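# Park squarely in the empty bay between carton stacks

## Task

Drive the robot into the empty parking bay at the wall that sits between the two carton stacks, so that the whole robot ends up inside the bay with the arm folded in above the base, and the robot's front faces directly away from the wall into the room. Both stacks must stay intact, and no carton may finish beyond its tape line on the floor. The robot must not topple or be left leaning, and the final state has to hold without the robot itself propping anything up.

## Robot and tools

Robot: TidyBot++, a base 0.54 m long, 0.50 m wide and 0.38 m tall on four driven casters, carrying one seven-joint arm with a two-finger gripper. The shoulder sits 0.12 m ahead of the base centre at 0.68 m height. In the starting folded pose the hand points down, the wrist and hand reach at most 0.08 m beyond the base front, and the elbow is at most 1.15 m high. For this job, keeping the arm folded is what 'tucked in over the base' means.

Frames: the base frame has its origin on the floor below the base centre, x forward, y to the left, z up. hand_pose (the point between the finger pads) is reported in it. The odometry frame is the base frame as it was when the scene began; base_odometry heading is positive to the left, in -3.142 to 3.142. base_tilt is in degrees, positive when leaning forward or right; it and odometry carry small fixed offsets (about 1 degree) and noise. Odometry counts wheel turns, so slip looks like travel, and it drifts a few cm and degrees over many moves.

execute_actions: argument actions is a list holding either nothing (just report state and images) or a single action. An action may have base, joints, or both, plus optional speeds. base holds exactly one relative move measured from where the base last reported itself: translate_m (metres, forward positive, -2 to 2), strafe_m (metres, left positive, -2 to 2) or rotate_rad (radians, counter-clockwise seen from above positive, -6.3 to 6.3). joints holds absolute target angles by name, in radians: joint_1_rad (any angle; positive turns the arm clockwise from above, opposite to heading), joint_2_rad shoulder -2.249 to 2.249, joint_3_rad any angle, joint_4_rad elbow -2.579 to 2.579, joint_5_rad any angle, joint_6_rad wrist -2.099 to 2.099, joint_7_rad any angle; gripper_pos 0 (open, about 85 mm gap) to 1 (closed). Any-angle joints go the short way; move them in steps under half a turn. speeds caps the top speed for that one action: translate_m and strafe_m 0.05 to 0.5 m/s, rotate_rad 0.1 to 1.57 rad/s (defaults are the maxima). A base move needing over 8.667 s at its cap is refused, as is any unknown key or out-of-range value (then nothing moves). No action runs past 15 s. Parts left out of an action may still be driving toward older targets. cameras picks images: base_camera (644x364, pinhole, about 0.23 m forward and 0.34 m up, looking ahead and down), wrist_camera (644x476 fisheye, looks along the hand), or all; [] gives none, null or omitted gives all.

Arm geometry with joint_1_rad 0, joint_3_rad 3.14, joint_5_rad 0: tilt from vertical of upper arm (0.42 m) = joint_2_rad, forearm (0.31 m) = joint_2_rad - joint_4_rad, hand (0.31 m) = that minus joint_6_rad. Joint friction leaves errors of a cm or two; to correct, resend last command plus (wanted minus read).

wait: seconds, 0 to 10; commands nothing and returns the same report. zoom_image: camera (base_camera or wrist_camera) and region [x0, y0, x1, y1] in pixels of that camera's latest full image, origin top-left, no larger than 504 by 504. finished_scene: scene, the integer number of the current scene; it ends the scene irreversibly once the last command has been held, and reports success. Replying without any tool call ends everything.

Reading results: base_status and joint_status tell how each motion ended. done for the base only means the wheels turned the commanded amount, even if blocked or slipping. off_target: stopped short and may still push. contact_stop or time_out: the target is dropped and the part holds where it stopped. 'joint command not followed' with a 'cause:' line means arm targets were withheld (usually a predicted self-collision); those joints read not_followed and may be retried later. on_its_own lists things that moved without being commanded. motor_effort gives percent of maximum per motor, with the peak in brackets. ARM HIT means the arm struck the base or itself. MOTOR HOT, OVER-TEMPERATURE FAULT and limit_stop_at_motor_heat concern motor heating. A torque-sensor overload freezes the arm for 10 s and skips the rest of the call while the base keeps going. If one call reports a stop, later calls in that same reply are skipped.

Cautions: a blocked base shoves hard until it times out and may still claim done, so approach the stacks slowly with small, checked moves and use images to confirm clearance; never ram the cartons or push them past their tape. Keep the arm folded and low so it cannot snag anything; an arm caught high while driving can tip the robot. Check base_tilt is near zero and the heading is square to the wall before ending the scene. The robot holds its last command while you think, so plan short replies.

Each tool is called after ">>>" as name(argument=value, ...) on one line, values as JSON.

## Session

I'll start by checking the robot's state and camera views.

>>> execute_actions(actions=[])

Scene clock: 0.00 s.
base_odometry: x=+0.000 y=+0.000 heading=+0.000 (m, m, rad; odometry frame)
base_tilt: forward=-0.1 right=+0.6 (deg)
base_status: not commanded
joint_positions: joint_1_rad=-0.008 joint_2_rad=-0.336 joint_3_rad=+3.094 joint_4_rad=-2.565 joint_5_rad=+0.028 joint_6_rad=-0.912 joint_7_rad=+1.619 gripper_pos=+0.000
joint_status: not commanded
motor_effort: joint_1_rad=+0 joint_2_rad=+1 joint_3_rad=+1 joint_4_rad=+10 joint_5_rad=+1 joint_6_rad=-1 joint_7_rad=+0 (%)
hand_pose: x=+0.2290 y=-0.0014 z=+0.5754 quat_wxyz=(+0.019, +0.998, +0.059, +0.000) (m; base frame)
pictures: base_camera, wrist_camera
Images, in order (width x height): base_camera 644x364, wrist_camera 644x476.

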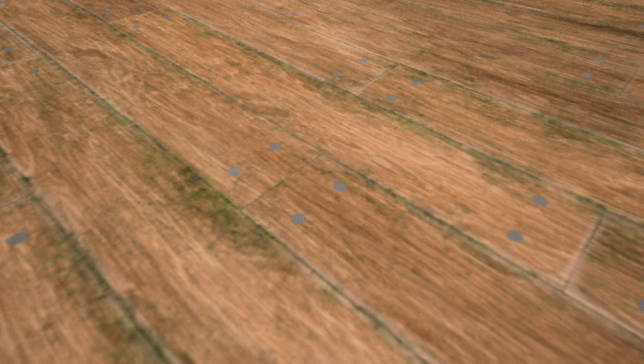

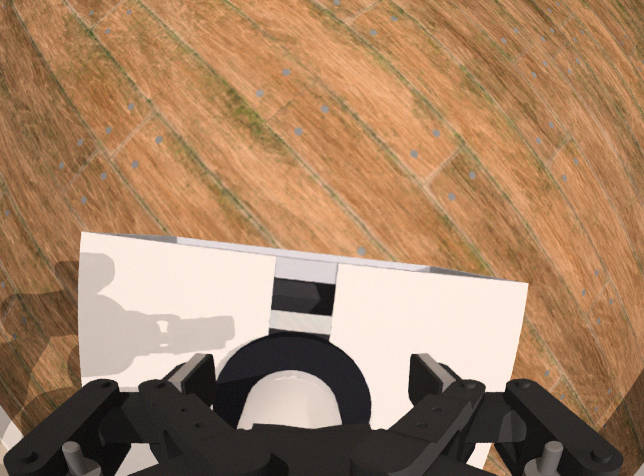

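>>> execute_actions(actions=[{"joints": {"joint_2_rad": -0.75, "joint_4_rad": -2.5, "joint_6_rad": 0.0, "joint_7_rad": 1.57, "joint_3_rad": 3.14, "joint_5_rad": 0.0, "joint_1_rad": 0.0}}])

Scene clock: 14.17 s.
base_odometry: x=+0.000 y=+0.000 heading=+0.000 (m, m, rad; odometry frame)
base_tilt: forward=-0.1 right=+0.6 (deg)
base_status: not commanded
joint_positions: joint_1_rad=-0.008 joint_2_rad=-0.736 joint_3_rad=+3.115 joint_4_rad=-2.523 joint_5_rad=+0.028 joint_6_rad=-0.030 joint_7_rad=+1.597 gripper_pos=+0.000
joint_status: all done
motor_effort: joint_1_rad=+0(0) joint_2_rad=+4(6) joint_3_rad=+1(1) joint_4_rad=+23(23) joint_5_rad=+0(1) joint_6_rad=+7(8) joint_7_rad=+0(0) (%)
hand_pose: x=+0.4451 y=+0.0131 z=+0.8499 quat_wxyz=(+0.015, +0.788, +0.037, +0.615) (m; base frame)
pictures: base_camera, wrist_camera
camera_calibration (this result's frames):
wrist_camera: T_world_to_cam=[[0.0141136, -0.997434, 0.07018, -0.0538841], [-0.256612, -0.0714494, -0.96387, 0.991628], [0.966412, -0.00440529, -0.256962, -0.0740424], [0, 0, 0, 1]] pos_world=[0.326779, 0.0167792, 0.940556]
Images, in order (width x height): base_camera 644x364, wrist_camera 644x476.

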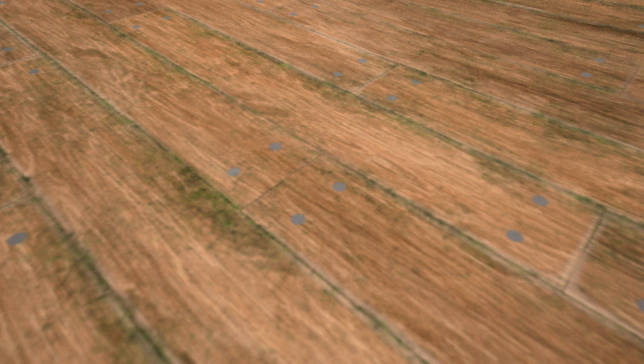

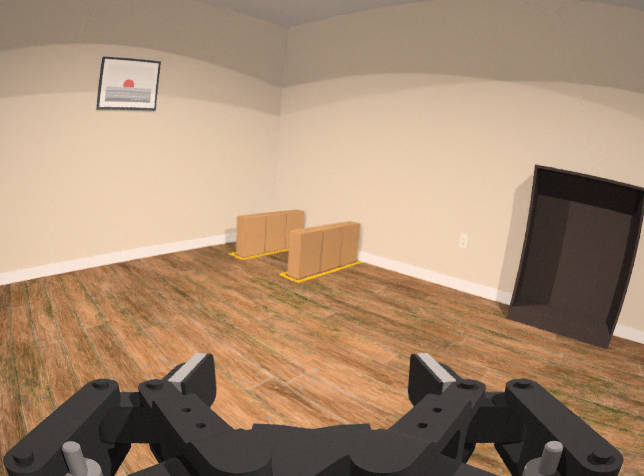

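>>> zoom_image(camera="wrist_camera", region=[210, 190, 380, 300])

Region (210, 190, 380, 300) of wrist_camera's 644x476 image, scaled by 2.965; it fills the top 326 rows of this view, and the rest is white.

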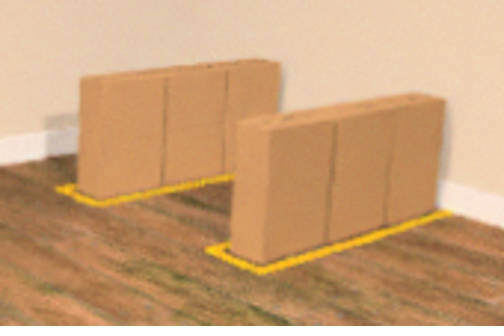

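>>> execute_actions(actions=[{"base": {"translate_m": 1.9}, "joints": {"joint_1_rad": -0.55, "joint_6_rad": -0.4}}])

Scene clock: 62.53 s.
base_odometry: x=+1.900 y=+0.001 heading=+0.000 (m, m, rad; odometry frame)
base_tilt: forward=-0.1 right=+0.6 (deg)
base_status: done
joint_positions: joint_1_rad=-0.538 joint_2_rad=-0.738 joint_3_rad=+3.117 joint_4_rad=-2.523 joint_5_rad=+0.028 joint_6_rad=-0.365 joint_7_rad=+1.597 gripper_pos=+0.000
joint_status: all done
motor_effort: joint_1_rad=+0(0) joint_2_rad=+5(6) joint_3_rad=+2(1) joint_4_rad=+22(24) joint_5_rad=+1(0) joint_6_rad=+6(8) joint_7_rad=+0(0) (%)
hand_pose: x=+0.3610 y=+0.1496 z=+0.7559 quat_wxyz=(-0.107, +0.839, +0.264, +0.464) (m; base frame)
pictures: base_camera, wrist_camera
camera_calibration (this result's frames):
wrist_camera: T_world_to_cam=[[0.522252, -0.84962, 0.0734731, -0.118054], [-0.444416, -0.344682, -0.826855, 0.894251], [0.727837, 0.399174, -0.557595, 0.236684], [0, 0, 0, 1]] pos_world=[0.286805, 0.113453, 0.880064]
Images, in order (width x height): base_camera 644x364, wrist_camera 644x476.

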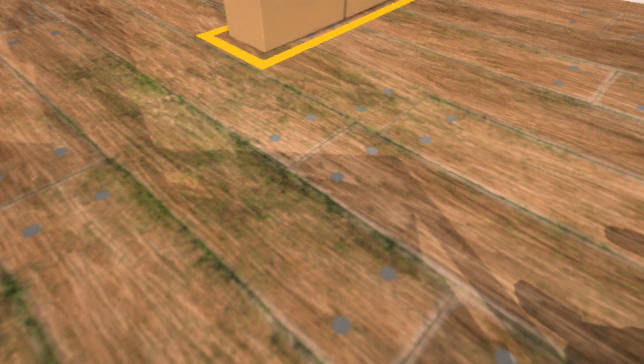

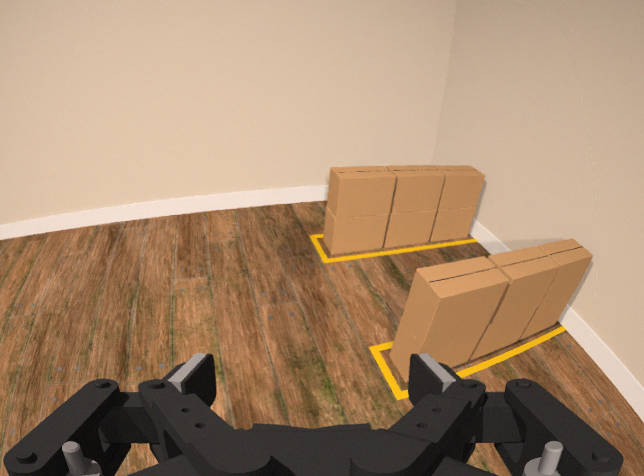

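>>> zoom_image(camera="wrist_camera", region=[300, 155, 500, 285])

>>> zoom_image(camera="wrist_camera", region=[355, 230, 605, 410])

>>> zoom_image(camera="base_camera", region=[180, 0, 430, 90])

Region (300, 155, 500, 285) of wrist_camera's 644x476 image, scaled by 2.520; it fills the top 328 rows of this view, and the rest is white.

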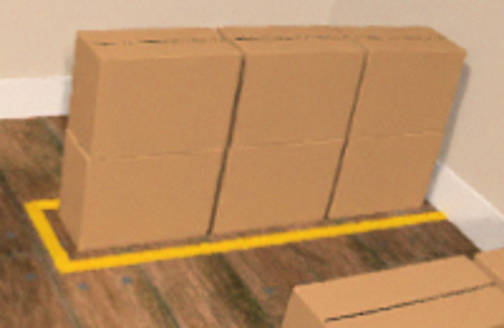

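Region (355, 230, 605, 410) of wrist_camera's 644x476 image, scaled by 2.016; it fills the top 363 rows of this view, and the rest is white.

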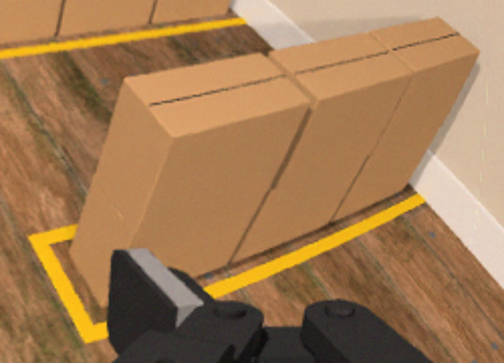

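Region (180, 0, 430, 90) of base_camera's 644x364 image, scaled by 2.016; it fills the top 181 rows of this view, and the rest is white.

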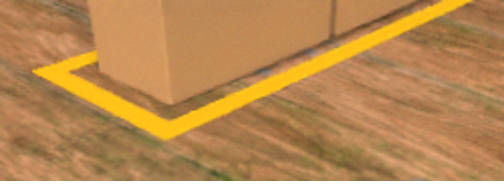

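>>> zoom_image(camera="base_camera", region=[0, 60, 330, 364])

>>> zoom_image(camera="base_camera", region=[200, 60, 530, 364])

Region (0, 60, 330, 364) of base_camera's 644x364 image, scaled by 1.527; it fills the top 464 rows of this view, and the rest is white.

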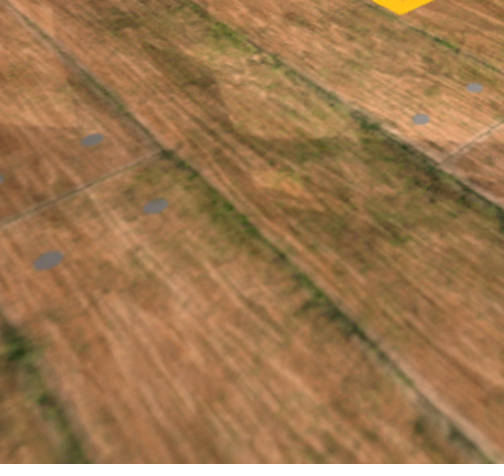

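Region (200, 60, 530, 364) of base_camera's 644x364 image, scaled by 1.527; it fills the top 464 rows of this view, and the rest is white.

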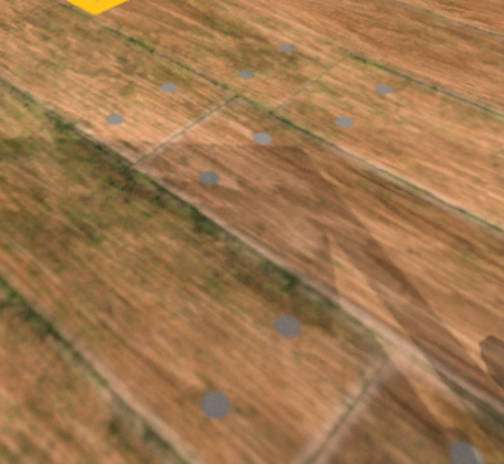

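>>> execute_actions(actions=[{"base": {"rotate_rad": 2.466}, "joints": {"joint_1_rad": 2.15, "joint_2_rad": -0.15, "joint_4_rad": -2.45, "joint_6_rad": 0.1}}])

>>> zoom_image(camera="base_camera", region=[0, 0, 330, 364])

>>> zoom_image(camera="base_camera", region=[314, 0, 644, 364])

Scene clock: 95.13 s.
base_odometry: x=+1.900 y=+0.001 heading=+2.465 (m, m, rad; odometry frame)
base_tilt: forward=-0.1 right=+0.6 (deg)
base_status: done
joint_positions: joint_1_rad=+2.138 joint_2_rad=-0.172 joint_3_rad=+3.118 joint_4_rad=-2.479 joint_5_rad=+0.028 joint_6_rad=+0.063 joint_7_rad=+1.597 gripper_pos=+0.000
joint_status: all done
motor_effort: joint_1_rad=+0(0) joint_2_rad=-9(9) joint_3_rad=+1(2) joint_4_rad=+18(23) joint_5_rad=+1(1) joint_6_rad=+7(7) joint_7_rad=+0(0) (%)
hand_pose: x=-0.0884 y=-0.3467 z=+0.6909 quat_wxyz=(+0.384, +0.465, -0.772, +0.202) (m; base frame)
pictures: base_camera, wrist_camera
camera_calibration (this result's frames):
wrist_camera: T_world_to_cam=[[-0.860191, 0.506946, 0.0554702, 0.060312], [0.285837, 0.569353, -0.770801, 0.812423], [-0.422337, -0.647181, -0.634656, 0.314407], [0, 0, 0, 1]] pos_world=[-0.0475548, -0.289651, 0.822412]
Images, in order (width x height): base_camera 644x364, wrist_camera 644x476.

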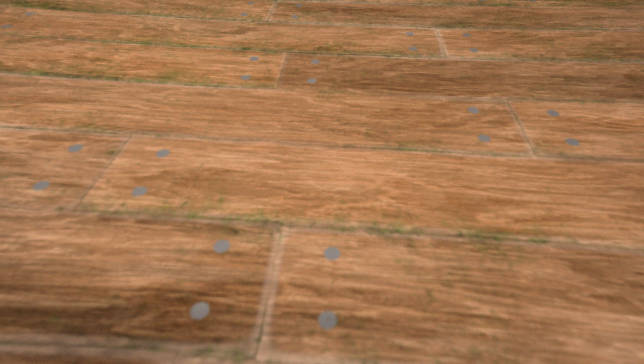

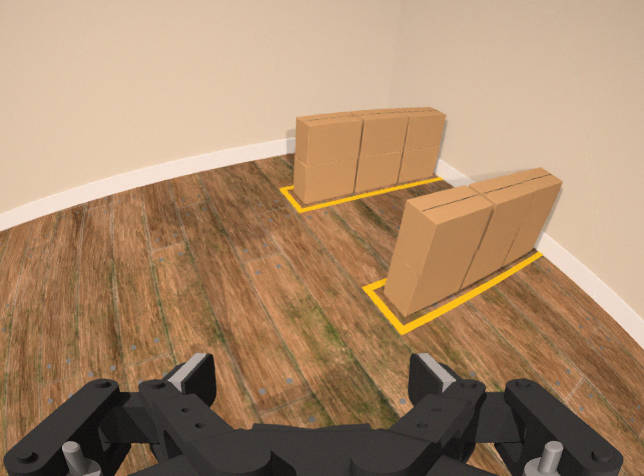

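Region (0, 0, 330, 364) of base_camera's 644x364 image, scaled by 1.385; it fills the left 457 columns of this view, and the rest is white.

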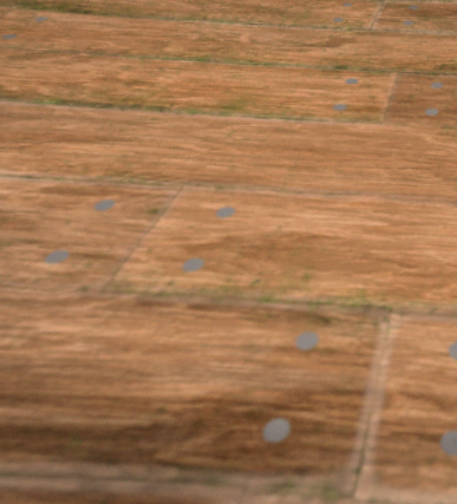

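Region (314, 0, 644, 364) of base_camera's 644x364 image, scaled by 1.385; it fills the left 457 columns of this view, and the rest is white.

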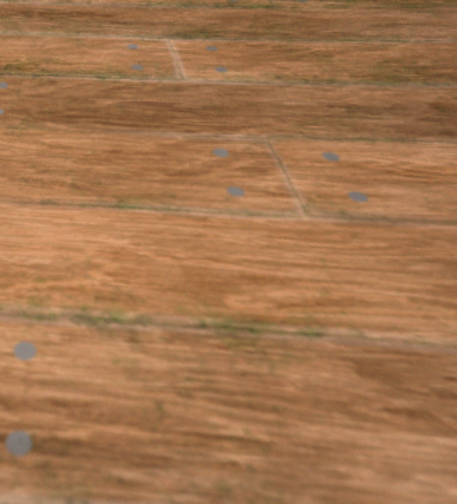

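>>> zoom_image(camera="base_camera", region=[0, 110, 160, 230])

>>> zoom_image(camera="base_camera", region=[484, 130, 644, 270])

Region (0, 110, 160, 230) of base_camera's 644x364 image, scaled by 3.150; it fills the top 378 rows of this view, and the rest is white.

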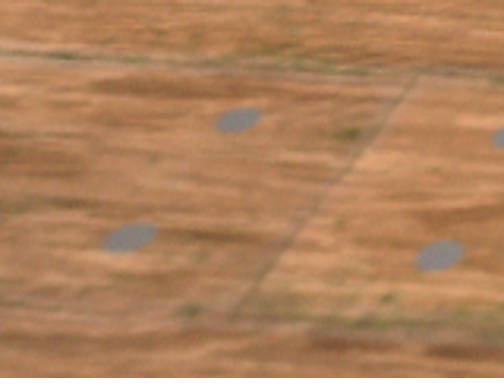

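Region (484, 130, 644, 270) of base_camera's 644x364 image, scaled by 3.150; it fills the top 441 rows of this view, and the rest is white.

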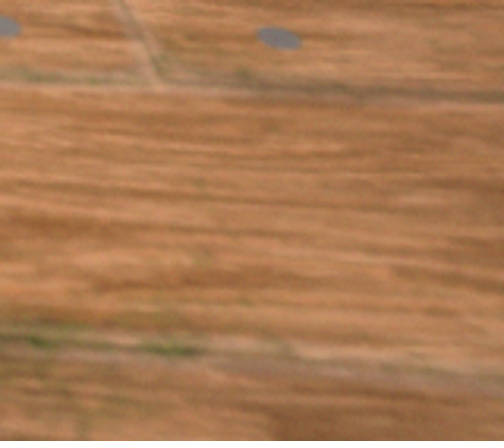

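>>> zoom_image(camera="wrist_camera", region=[270, 170, 450, 340])

Region (270, 170, 450, 340) of wrist_camera's 644x476 image, scaled by 2.800.

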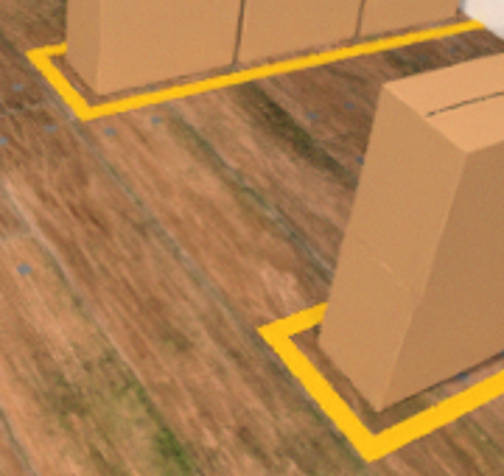

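>>> execute_actions(actions=[{"base": {"strafe_m": -1.117}, "joints": {"joint_1_rad": 3.152, "joint_2_rad": -0.03, "joint_3_rad": 3.16, "joint_4_rad": -2.45, "joint_5_rad": -0.03, "joint_6_rad": -0.49, "joint_7_rad": 1.55}}])

Scene clock: 126.30 s.
base_odometry: x=+2.598 y=+0.873 heading=+2.466 (m, m, rad; odometry frame)
base_tilt: forward=-0.2 right=+0.6 (deg)
base_status: done
joint_positions: joint_1_rad=+3.139 joint_2_rad=-0.053 joint_3_rad=+3.137 joint_4_rad=-2.477 joint_5_rad=+0.006 joint_6_rad=-0.454 joint_7_rad=+1.577 gripper_pos=+0.000
joint_status: all done
motor_effort: joint_1_rad=+0(1) joint_2_rad=-10(11) joint_3_rad=+2(3) joint_4_rad=+13(20) joint_5_rad=+1(1) joint_6_rad=+2(7) joint_7_rad=+0(1) (%)
hand_pose: x=-0.1465 y=-0.0024 z=+0.5645 quat_wxyz=(+0.131, +0.009, -0.991, -0.002) (m; base frame)
pictures: base_camera, wrist_camera
camera_calibration (this result's frames):
wrist_camera: T_world_to_cam=[[-0.00469016, 0.999594, 0.0281009, -0.0151934], [0.969341, 0.0114485, -0.245453, 0.337833], [-0.245675, 0.0260881, -0.969001, 0.648788], [0, 0, 0, 1]] pos_world=[-0.168155, -0.00560608, 0.712026]
Images, in order (width x height): base_camera 644x364, wrist_camera 644x476.

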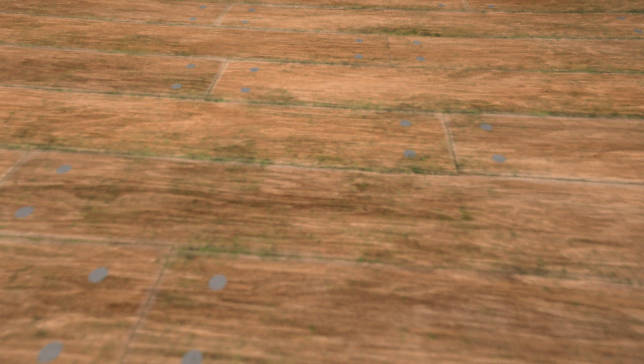

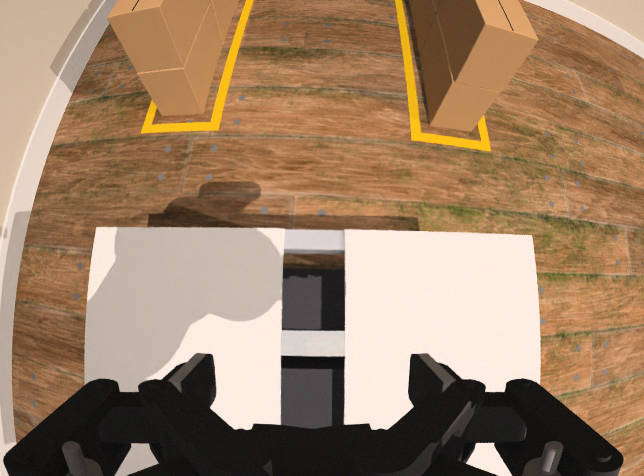

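>>> zoom_image(camera="wrist_camera", region=[80, 0, 320, 260])

>>> zoom_image(camera="wrist_camera", region=[320, 0, 560, 260])

Region (80, 0, 320, 260) of wrist_camera's 644x476 image, scaled by 1.938; it fills the left 465 columns of this view, and the rest is white.

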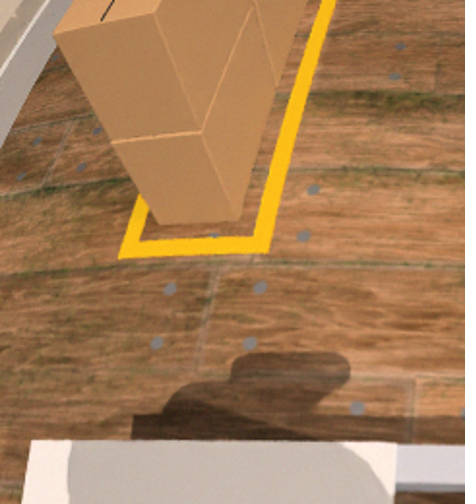

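Region (320, 0, 560, 260) of wrist_camera's 644x476 image, scaled by 1.938; it fills the left 465 columns of this view, and the rest is white.

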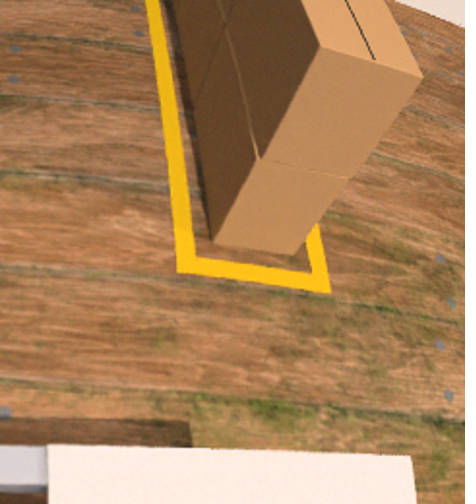

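>>> zoom_image(camera="base_camera", region=[0, 70, 240, 270])

>>> zoom_image(camera="base_camera", region=[404, 90, 644, 290])

>>> zoom_image(camera="wrist_camera", region=[60, 100, 564, 400])

Region (0, 70, 240, 270) of base_camera's 644x364 image, scaled by 2.100.

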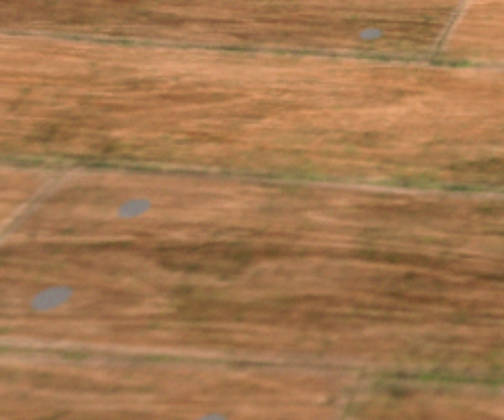

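Region (404, 90, 644, 290) of base_camera's 644x364 image, scaled by 2.100.

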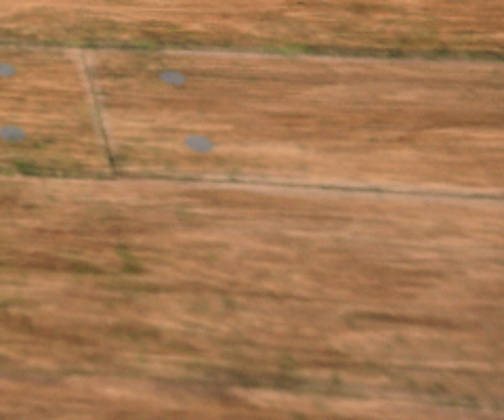

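Region (60, 100, 564, 400) of wrist_camera's 644x476 image, scaled by 1.000; it fills the top 300 rows of this view, and the rest is white.

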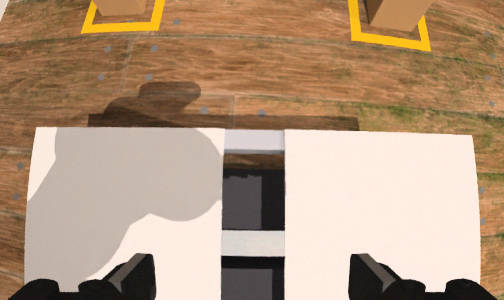

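>>> zoom_image(camera="wrist_camera", region=[170, 90, 450, 240])

>>> zoom_image(camera="wrist_camera", region=[200, 0, 450, 150])

Region (170, 90, 450, 240) of wrist_camera's 644x476 image, scaled by 1.800; it fills the top 270 rows of this view, and the rest is white.

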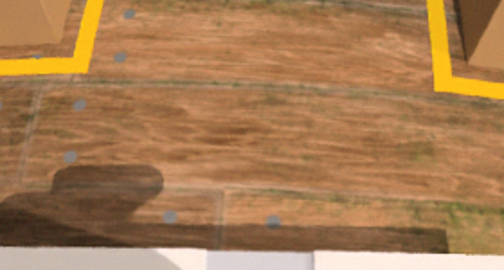

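Region (200, 0, 450, 150) of wrist_camera's 644x476 image, scaled by 2.016; it fills the top 302 rows of this view, and the rest is white.

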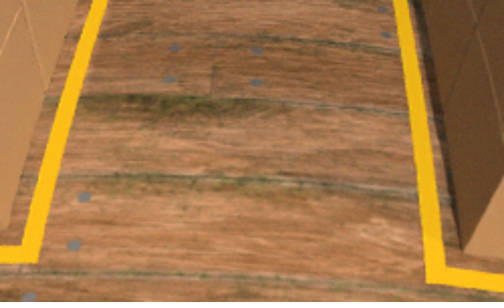

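>>> zoom_image(camera="wrist_camera", region=[130, 170, 290, 240])

>>> zoom_image(camera="wrist_camera", region=[280, 170, 440, 240])

>>> zoom_image(camera="wrist_camera", region=[420, 170, 580, 240])

Region (130, 170, 290, 240) of wrist_camera's 644x476 image, scaled by 3.150; it fills the top 220 rows of this view, and the rest is white.

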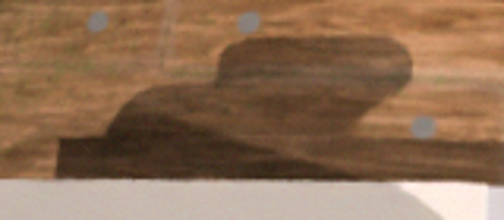

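Region (280, 170, 440, 240) of wrist_camera's 644x476 image, scaled by 3.150; it fills the top 220 rows of this view, and the rest is white.

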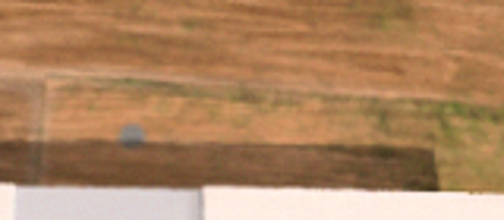

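Region (420, 170, 580, 240) of wrist_camera's 644x476 image, scaled by 3.150; it fills the top 220 rows of this view, and the rest is white.

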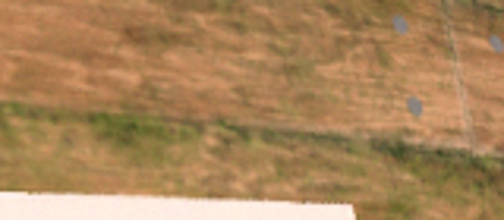

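>>> execute_actions(actions=[{"base": {"translate_m": -0.58}, "speeds": {"translate_m": 0.4}}])

>>> zoom_image(camera="wrist_camera", region=[0, 60, 260, 400])

>>> zoom_image(camera="wrist_camera", region=[384, 60, 644, 400])

Scene clock: 193.43 s.
base_odometry: x=+3.051 y=+0.511 heading=+2.467 (m, m, rad; odometry frame)
base_tilt: forward=-0.1 right=+0.6 (deg)
base_status: done
joint_positions: joint_1_rad=+3.139 joint_2_rad=-0.045 joint_3_rad=+3.137 joint_4_rad=-2.471 joint_5_rad=+0.006 joint_6_rad=-0.457 joint_7_rad=+1.577 gripper_pos=+0.000
joint_status: not commanded
motor_effort: joint_1_rad=+0(0) joint_2_rad=-10(11) joint_3_rad=+1(2) joint_4_rad=+13(15) joint_5_rad=+1(1) joint_6_rad=+2(3) joint_7_rad=+0(0) (%)
hand_pose: x=-0.1478 y=-0.0023 z=+0.5639 quat_wxyz=(+0.129, +0.009, -0.992, -0.002) (m; base frame)
pictures: base_camera, wrist_camera
camera_calibration (this result's frames):
wrist_camera: T_world_to_cam=[[-0.0044261, 0.999596, 0.0280637, -0.0152046], [0.970395, 0.0110705, -0.241269, 0.336784], [-0.241483, 0.026165, -0.970052, 0.649058], [0, 0, 0, 1]] pos_world=[-0.170144, -0.00551255, 0.711303]
Images, in order (width x height): base_camera 644x364, wrist_camera 644x476.

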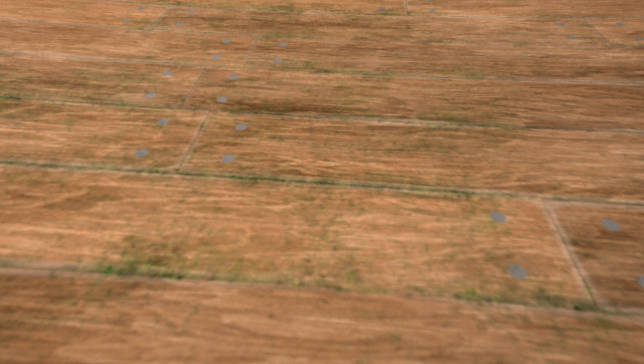

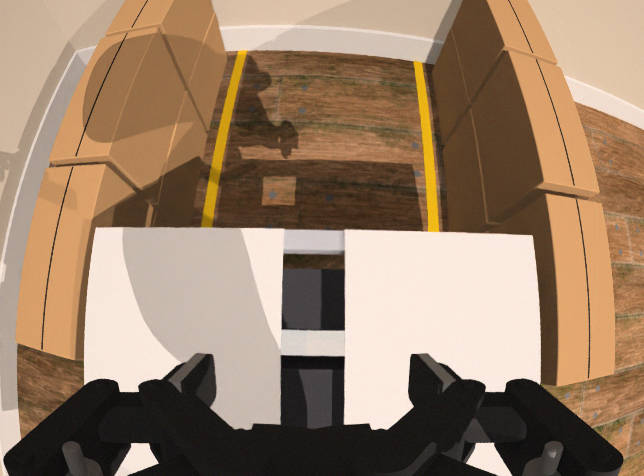

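Region (0, 60, 260, 400) of wrist_camera's 644x476 image, scaled by 1.482; it fills the left 385 columns of this view, and the rest is white.

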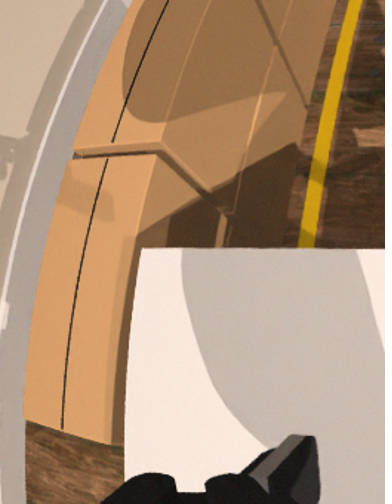

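Region (384, 60, 644, 400) of wrist_camera's 644x476 image, scaled by 1.482; it fills the left 385 columns of this view, and the rest is white.

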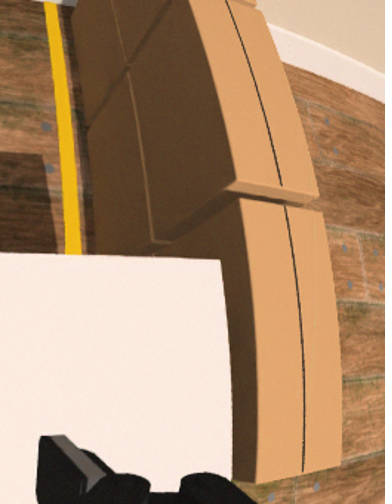

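>>> zoom_image(camera="wrist_camera", region=[50, 140, 150, 260])

>>> zoom_image(camera="wrist_camera", region=[490, 160, 590, 280])

>>> zoom_image(camera="wrist_camera", region=[40, 280, 120, 376])

>>> zoom_image(camera="wrist_camera", region=[510, 300, 590, 396])

Region (50, 140, 150, 260) of wrist_camera's 644x476 image, scaled by 4.200.

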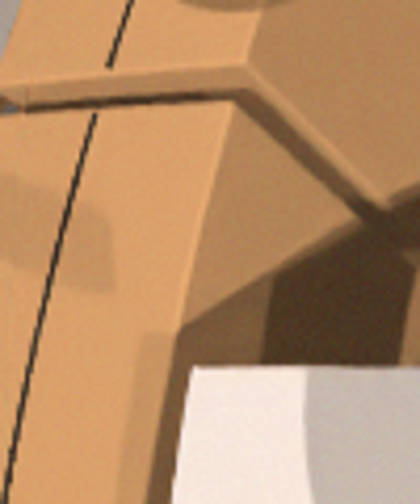

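Region (490, 160, 590, 280) of wrist_camera's 644x476 image, scaled by 4.200.

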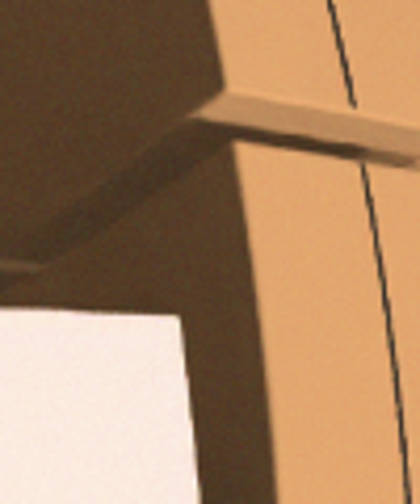

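Region (40, 280, 120, 376) of wrist_camera's 644x476 image, scaled by 5.250.

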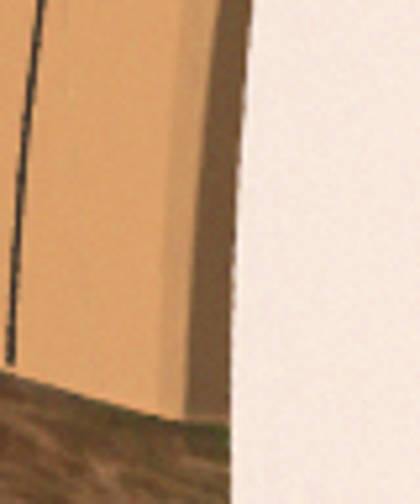

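Region (510, 300, 590, 396) of wrist_camera's 644x476 image, scaled by 5.250.

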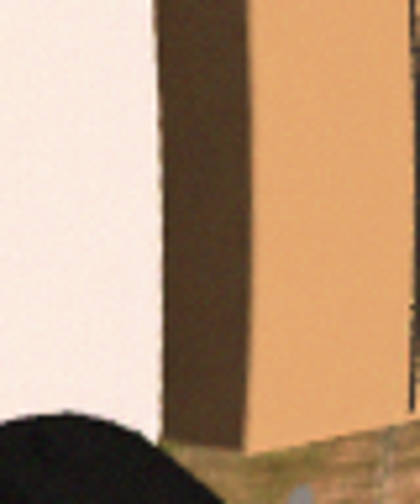

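>>> zoom_image(camera="wrist_camera", region=[170, 15, 330, 235])

>>> zoom_image(camera="wrist_camera", region=[320, 15, 480, 235])

Region (170, 15, 330, 235) of wrist_camera's 644x476 image, scaled by 2.291; it fills the left 367 columns of this view, and the rest is white.

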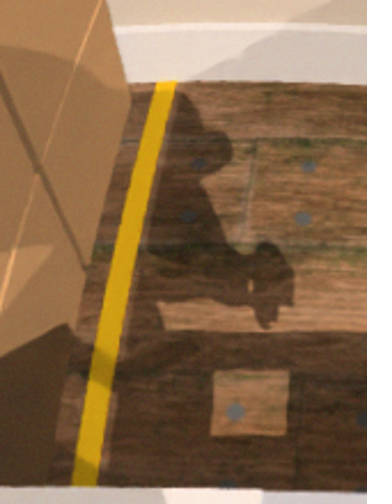

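Region (320, 15, 480, 235) of wrist_camera's 644x476 image, scaled by 2.291; it fills the left 367 columns of this view, and the rest is white.

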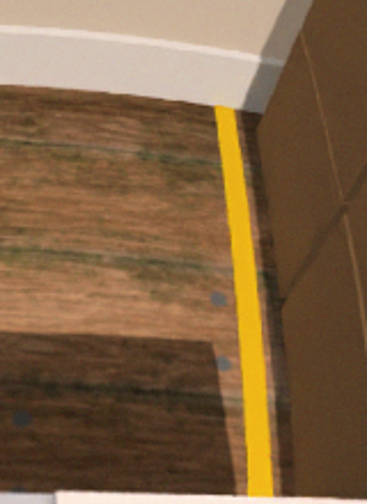

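>>> execute_actions(actions=[{"base": {"rotate_rad": -0.04}}])

>>> zoom_image(camera="wrist_camera", region=[170, 15, 490, 235])

>>> zoom_image(camera="wrist_camera", region=[40, 200, 140, 380])

>>> zoom_image(camera="wrist_camera", region=[490, 210, 590, 390])

Scene clock: 219.13 s.
base_odometry: x=+3.051 y=+0.511 heading=+2.427 (m, m, rad; odometry frame)
base_tilt: forward=-0.2 right=+0.6 (deg)
base_status: done
joint_positions: joint_1_rad=+3.140 joint_2_rad=-0.045 joint_3_rad=+3.137 joint_4_rad=-2.471 joint_5_rad=+0.006 joint_6_rad=-0.457 joint_7_rad=+1.577 gripper_pos=+0.000
joint_status: not commanded
motor_effort: joint_1_rad=+0(1) joint_2_rad=-10(10) joint_3_rad=+1(1) joint_4_rad=+13(13) joint_5_rad=+1(1) joint_6_rad=+2(2) joint_7_rad=+0(1) (%)
hand_pose: x=-0.1478 y=-0.0022 z=+0.5639 quat_wxyz=(+0.129, +0.008, -0.992, -0.002) (m; base frame)
pictures: base_camera, wrist_camera
camera_calibration (this result's frames):
wrist_camera: T_world_to_cam=[[-0.00378486, 0.9996, 0.0280147, -0.0152334], [0.970402, 0.0104361, -0.241269, 0.336787], [-0.241465, 0.0262723, -0.970054, 0.649057], [0, 0, 0, 1]] pos_world=[-0.170152, -0.00533959, 0.711303]
Images, in order (width x height): base_camera 644x364, wrist_camera 644x476.

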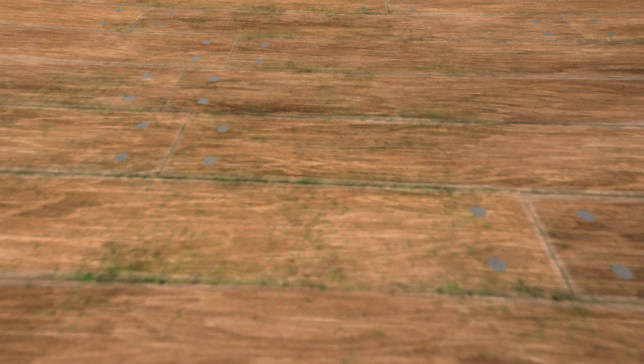

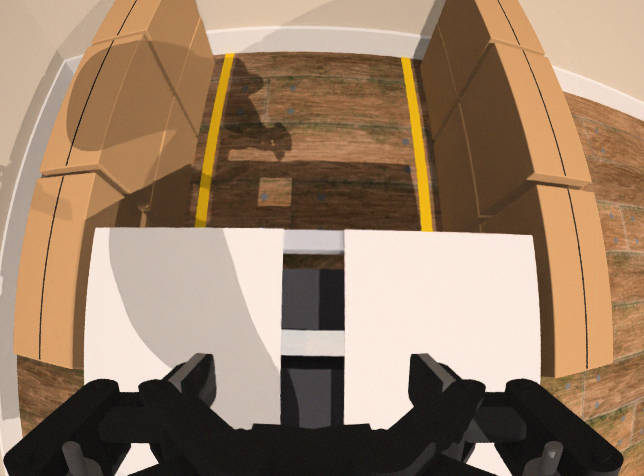

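Region (170, 15, 490, 235) of wrist_camera's 644x476 image, scaled by 1.575; it fills the top 346 rows of this view, and the rest is white.

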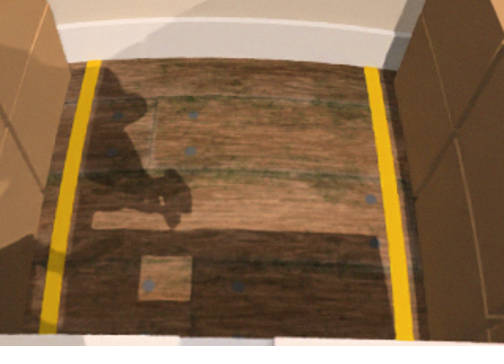

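Region (40, 200, 140, 380) of wrist_camera's 644x476 image, scaled by 2.800.

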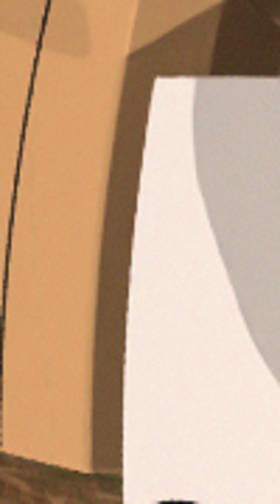

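Region (490, 210, 590, 390) of wrist_camera's 644x476 image, scaled by 2.800.

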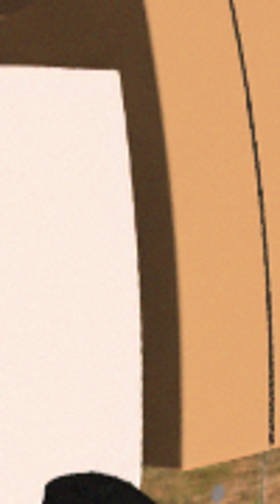

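>>> execute_actions(actions=[{"base": {"translate_m": -0.5}, "speeds": {"translate_m": 0.4}}])

Scene clock: 228.90 s.
base_odometry: x=+3.428 y=+0.183 heading=+2.426 (m, m, rad; odometry frame)
base_tilt: forward=-0.1 right=+0.6 (deg)
base_status: done
joint_positions: joint_1_rad=+3.140 joint_2_rad=-0.043 joint_3_rad=+3.137 joint_4_rad=-2.470 joint_5_rad=+0.006 joint_6_rad=-0.457 joint_7_rad=+1.577 gripper_pos=+0.000
joint_status: not commanded
motor_effort: joint_1_rad=+1(0) joint_2_rad=-10(11) joint_3_rad=+0(2) joint_4_rad=+13(15) joint_5_rad=+0(1) joint_6_rad=+2(2) joint_7_rad=+0(1) (%)
hand_pose: x=-0.1484 y=-0.0022 z=+0.5638 quat_wxyz=(+0.129, +0.008, -0.992, -0.002) (m; base frame)
pictures: base_camera, wrist_camera
camera_calibration (this result's frames):
wrist_camera: T_world_to_cam=[[-0.00380444, 0.9996, 0.0280104, -0.0152304], [0.9706, 0.0104325, -0.240471, 0.336879], [-0.240668, 0.026272, -0.970252, 0.649077], [0, 0, 0, 1]] pos_world=[-0.170821, -0.0053427, 0.711205]
Images, in order (width x height): base_camera 644x364, wrist_camera 644x476.

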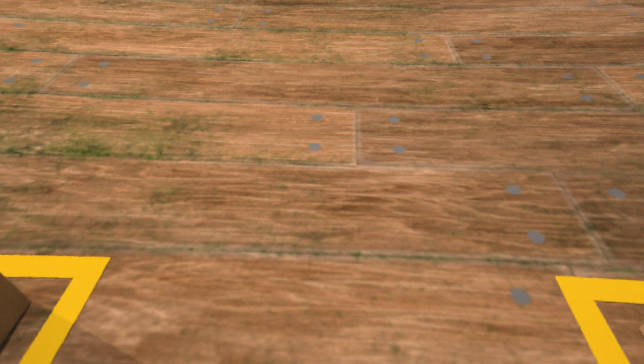

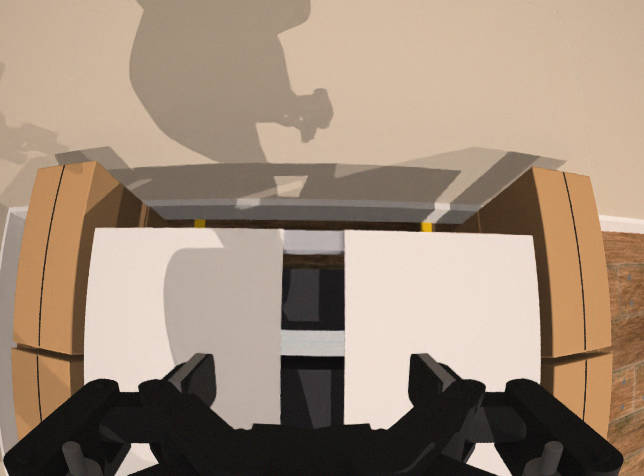

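>>> zoom_image(camera="wrist_camera", region=[0, 140, 200, 400])

>>> zoom_image(camera="wrist_camera", region=[444, 140, 644, 400])

Region (0, 140, 200, 400) of wrist_camera's 644x476 image, scaled by 1.938; it fills the left 388 columns of this view, and the rest is white.

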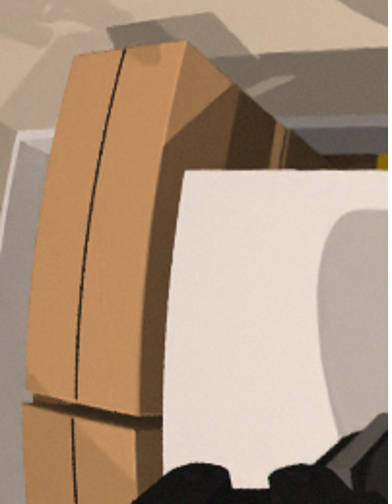

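Region (444, 140, 644, 400) of wrist_camera's 644x476 image, scaled by 1.938; it fills the left 388 columns of this view, and the rest is white.

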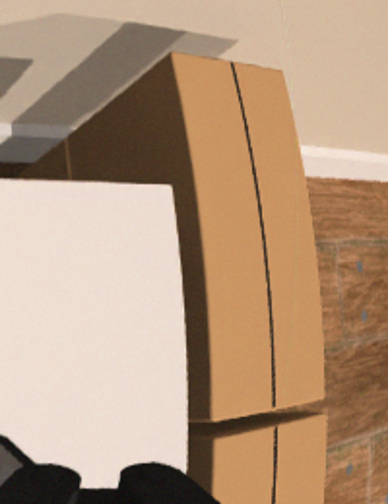

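The robot is centred in the bay, clear of both stacks and the wall, facing out, with the arm folded over the base. I'm ending scene 1.

>>> finished_scene(scene=1)

The scene is finished: the task was done.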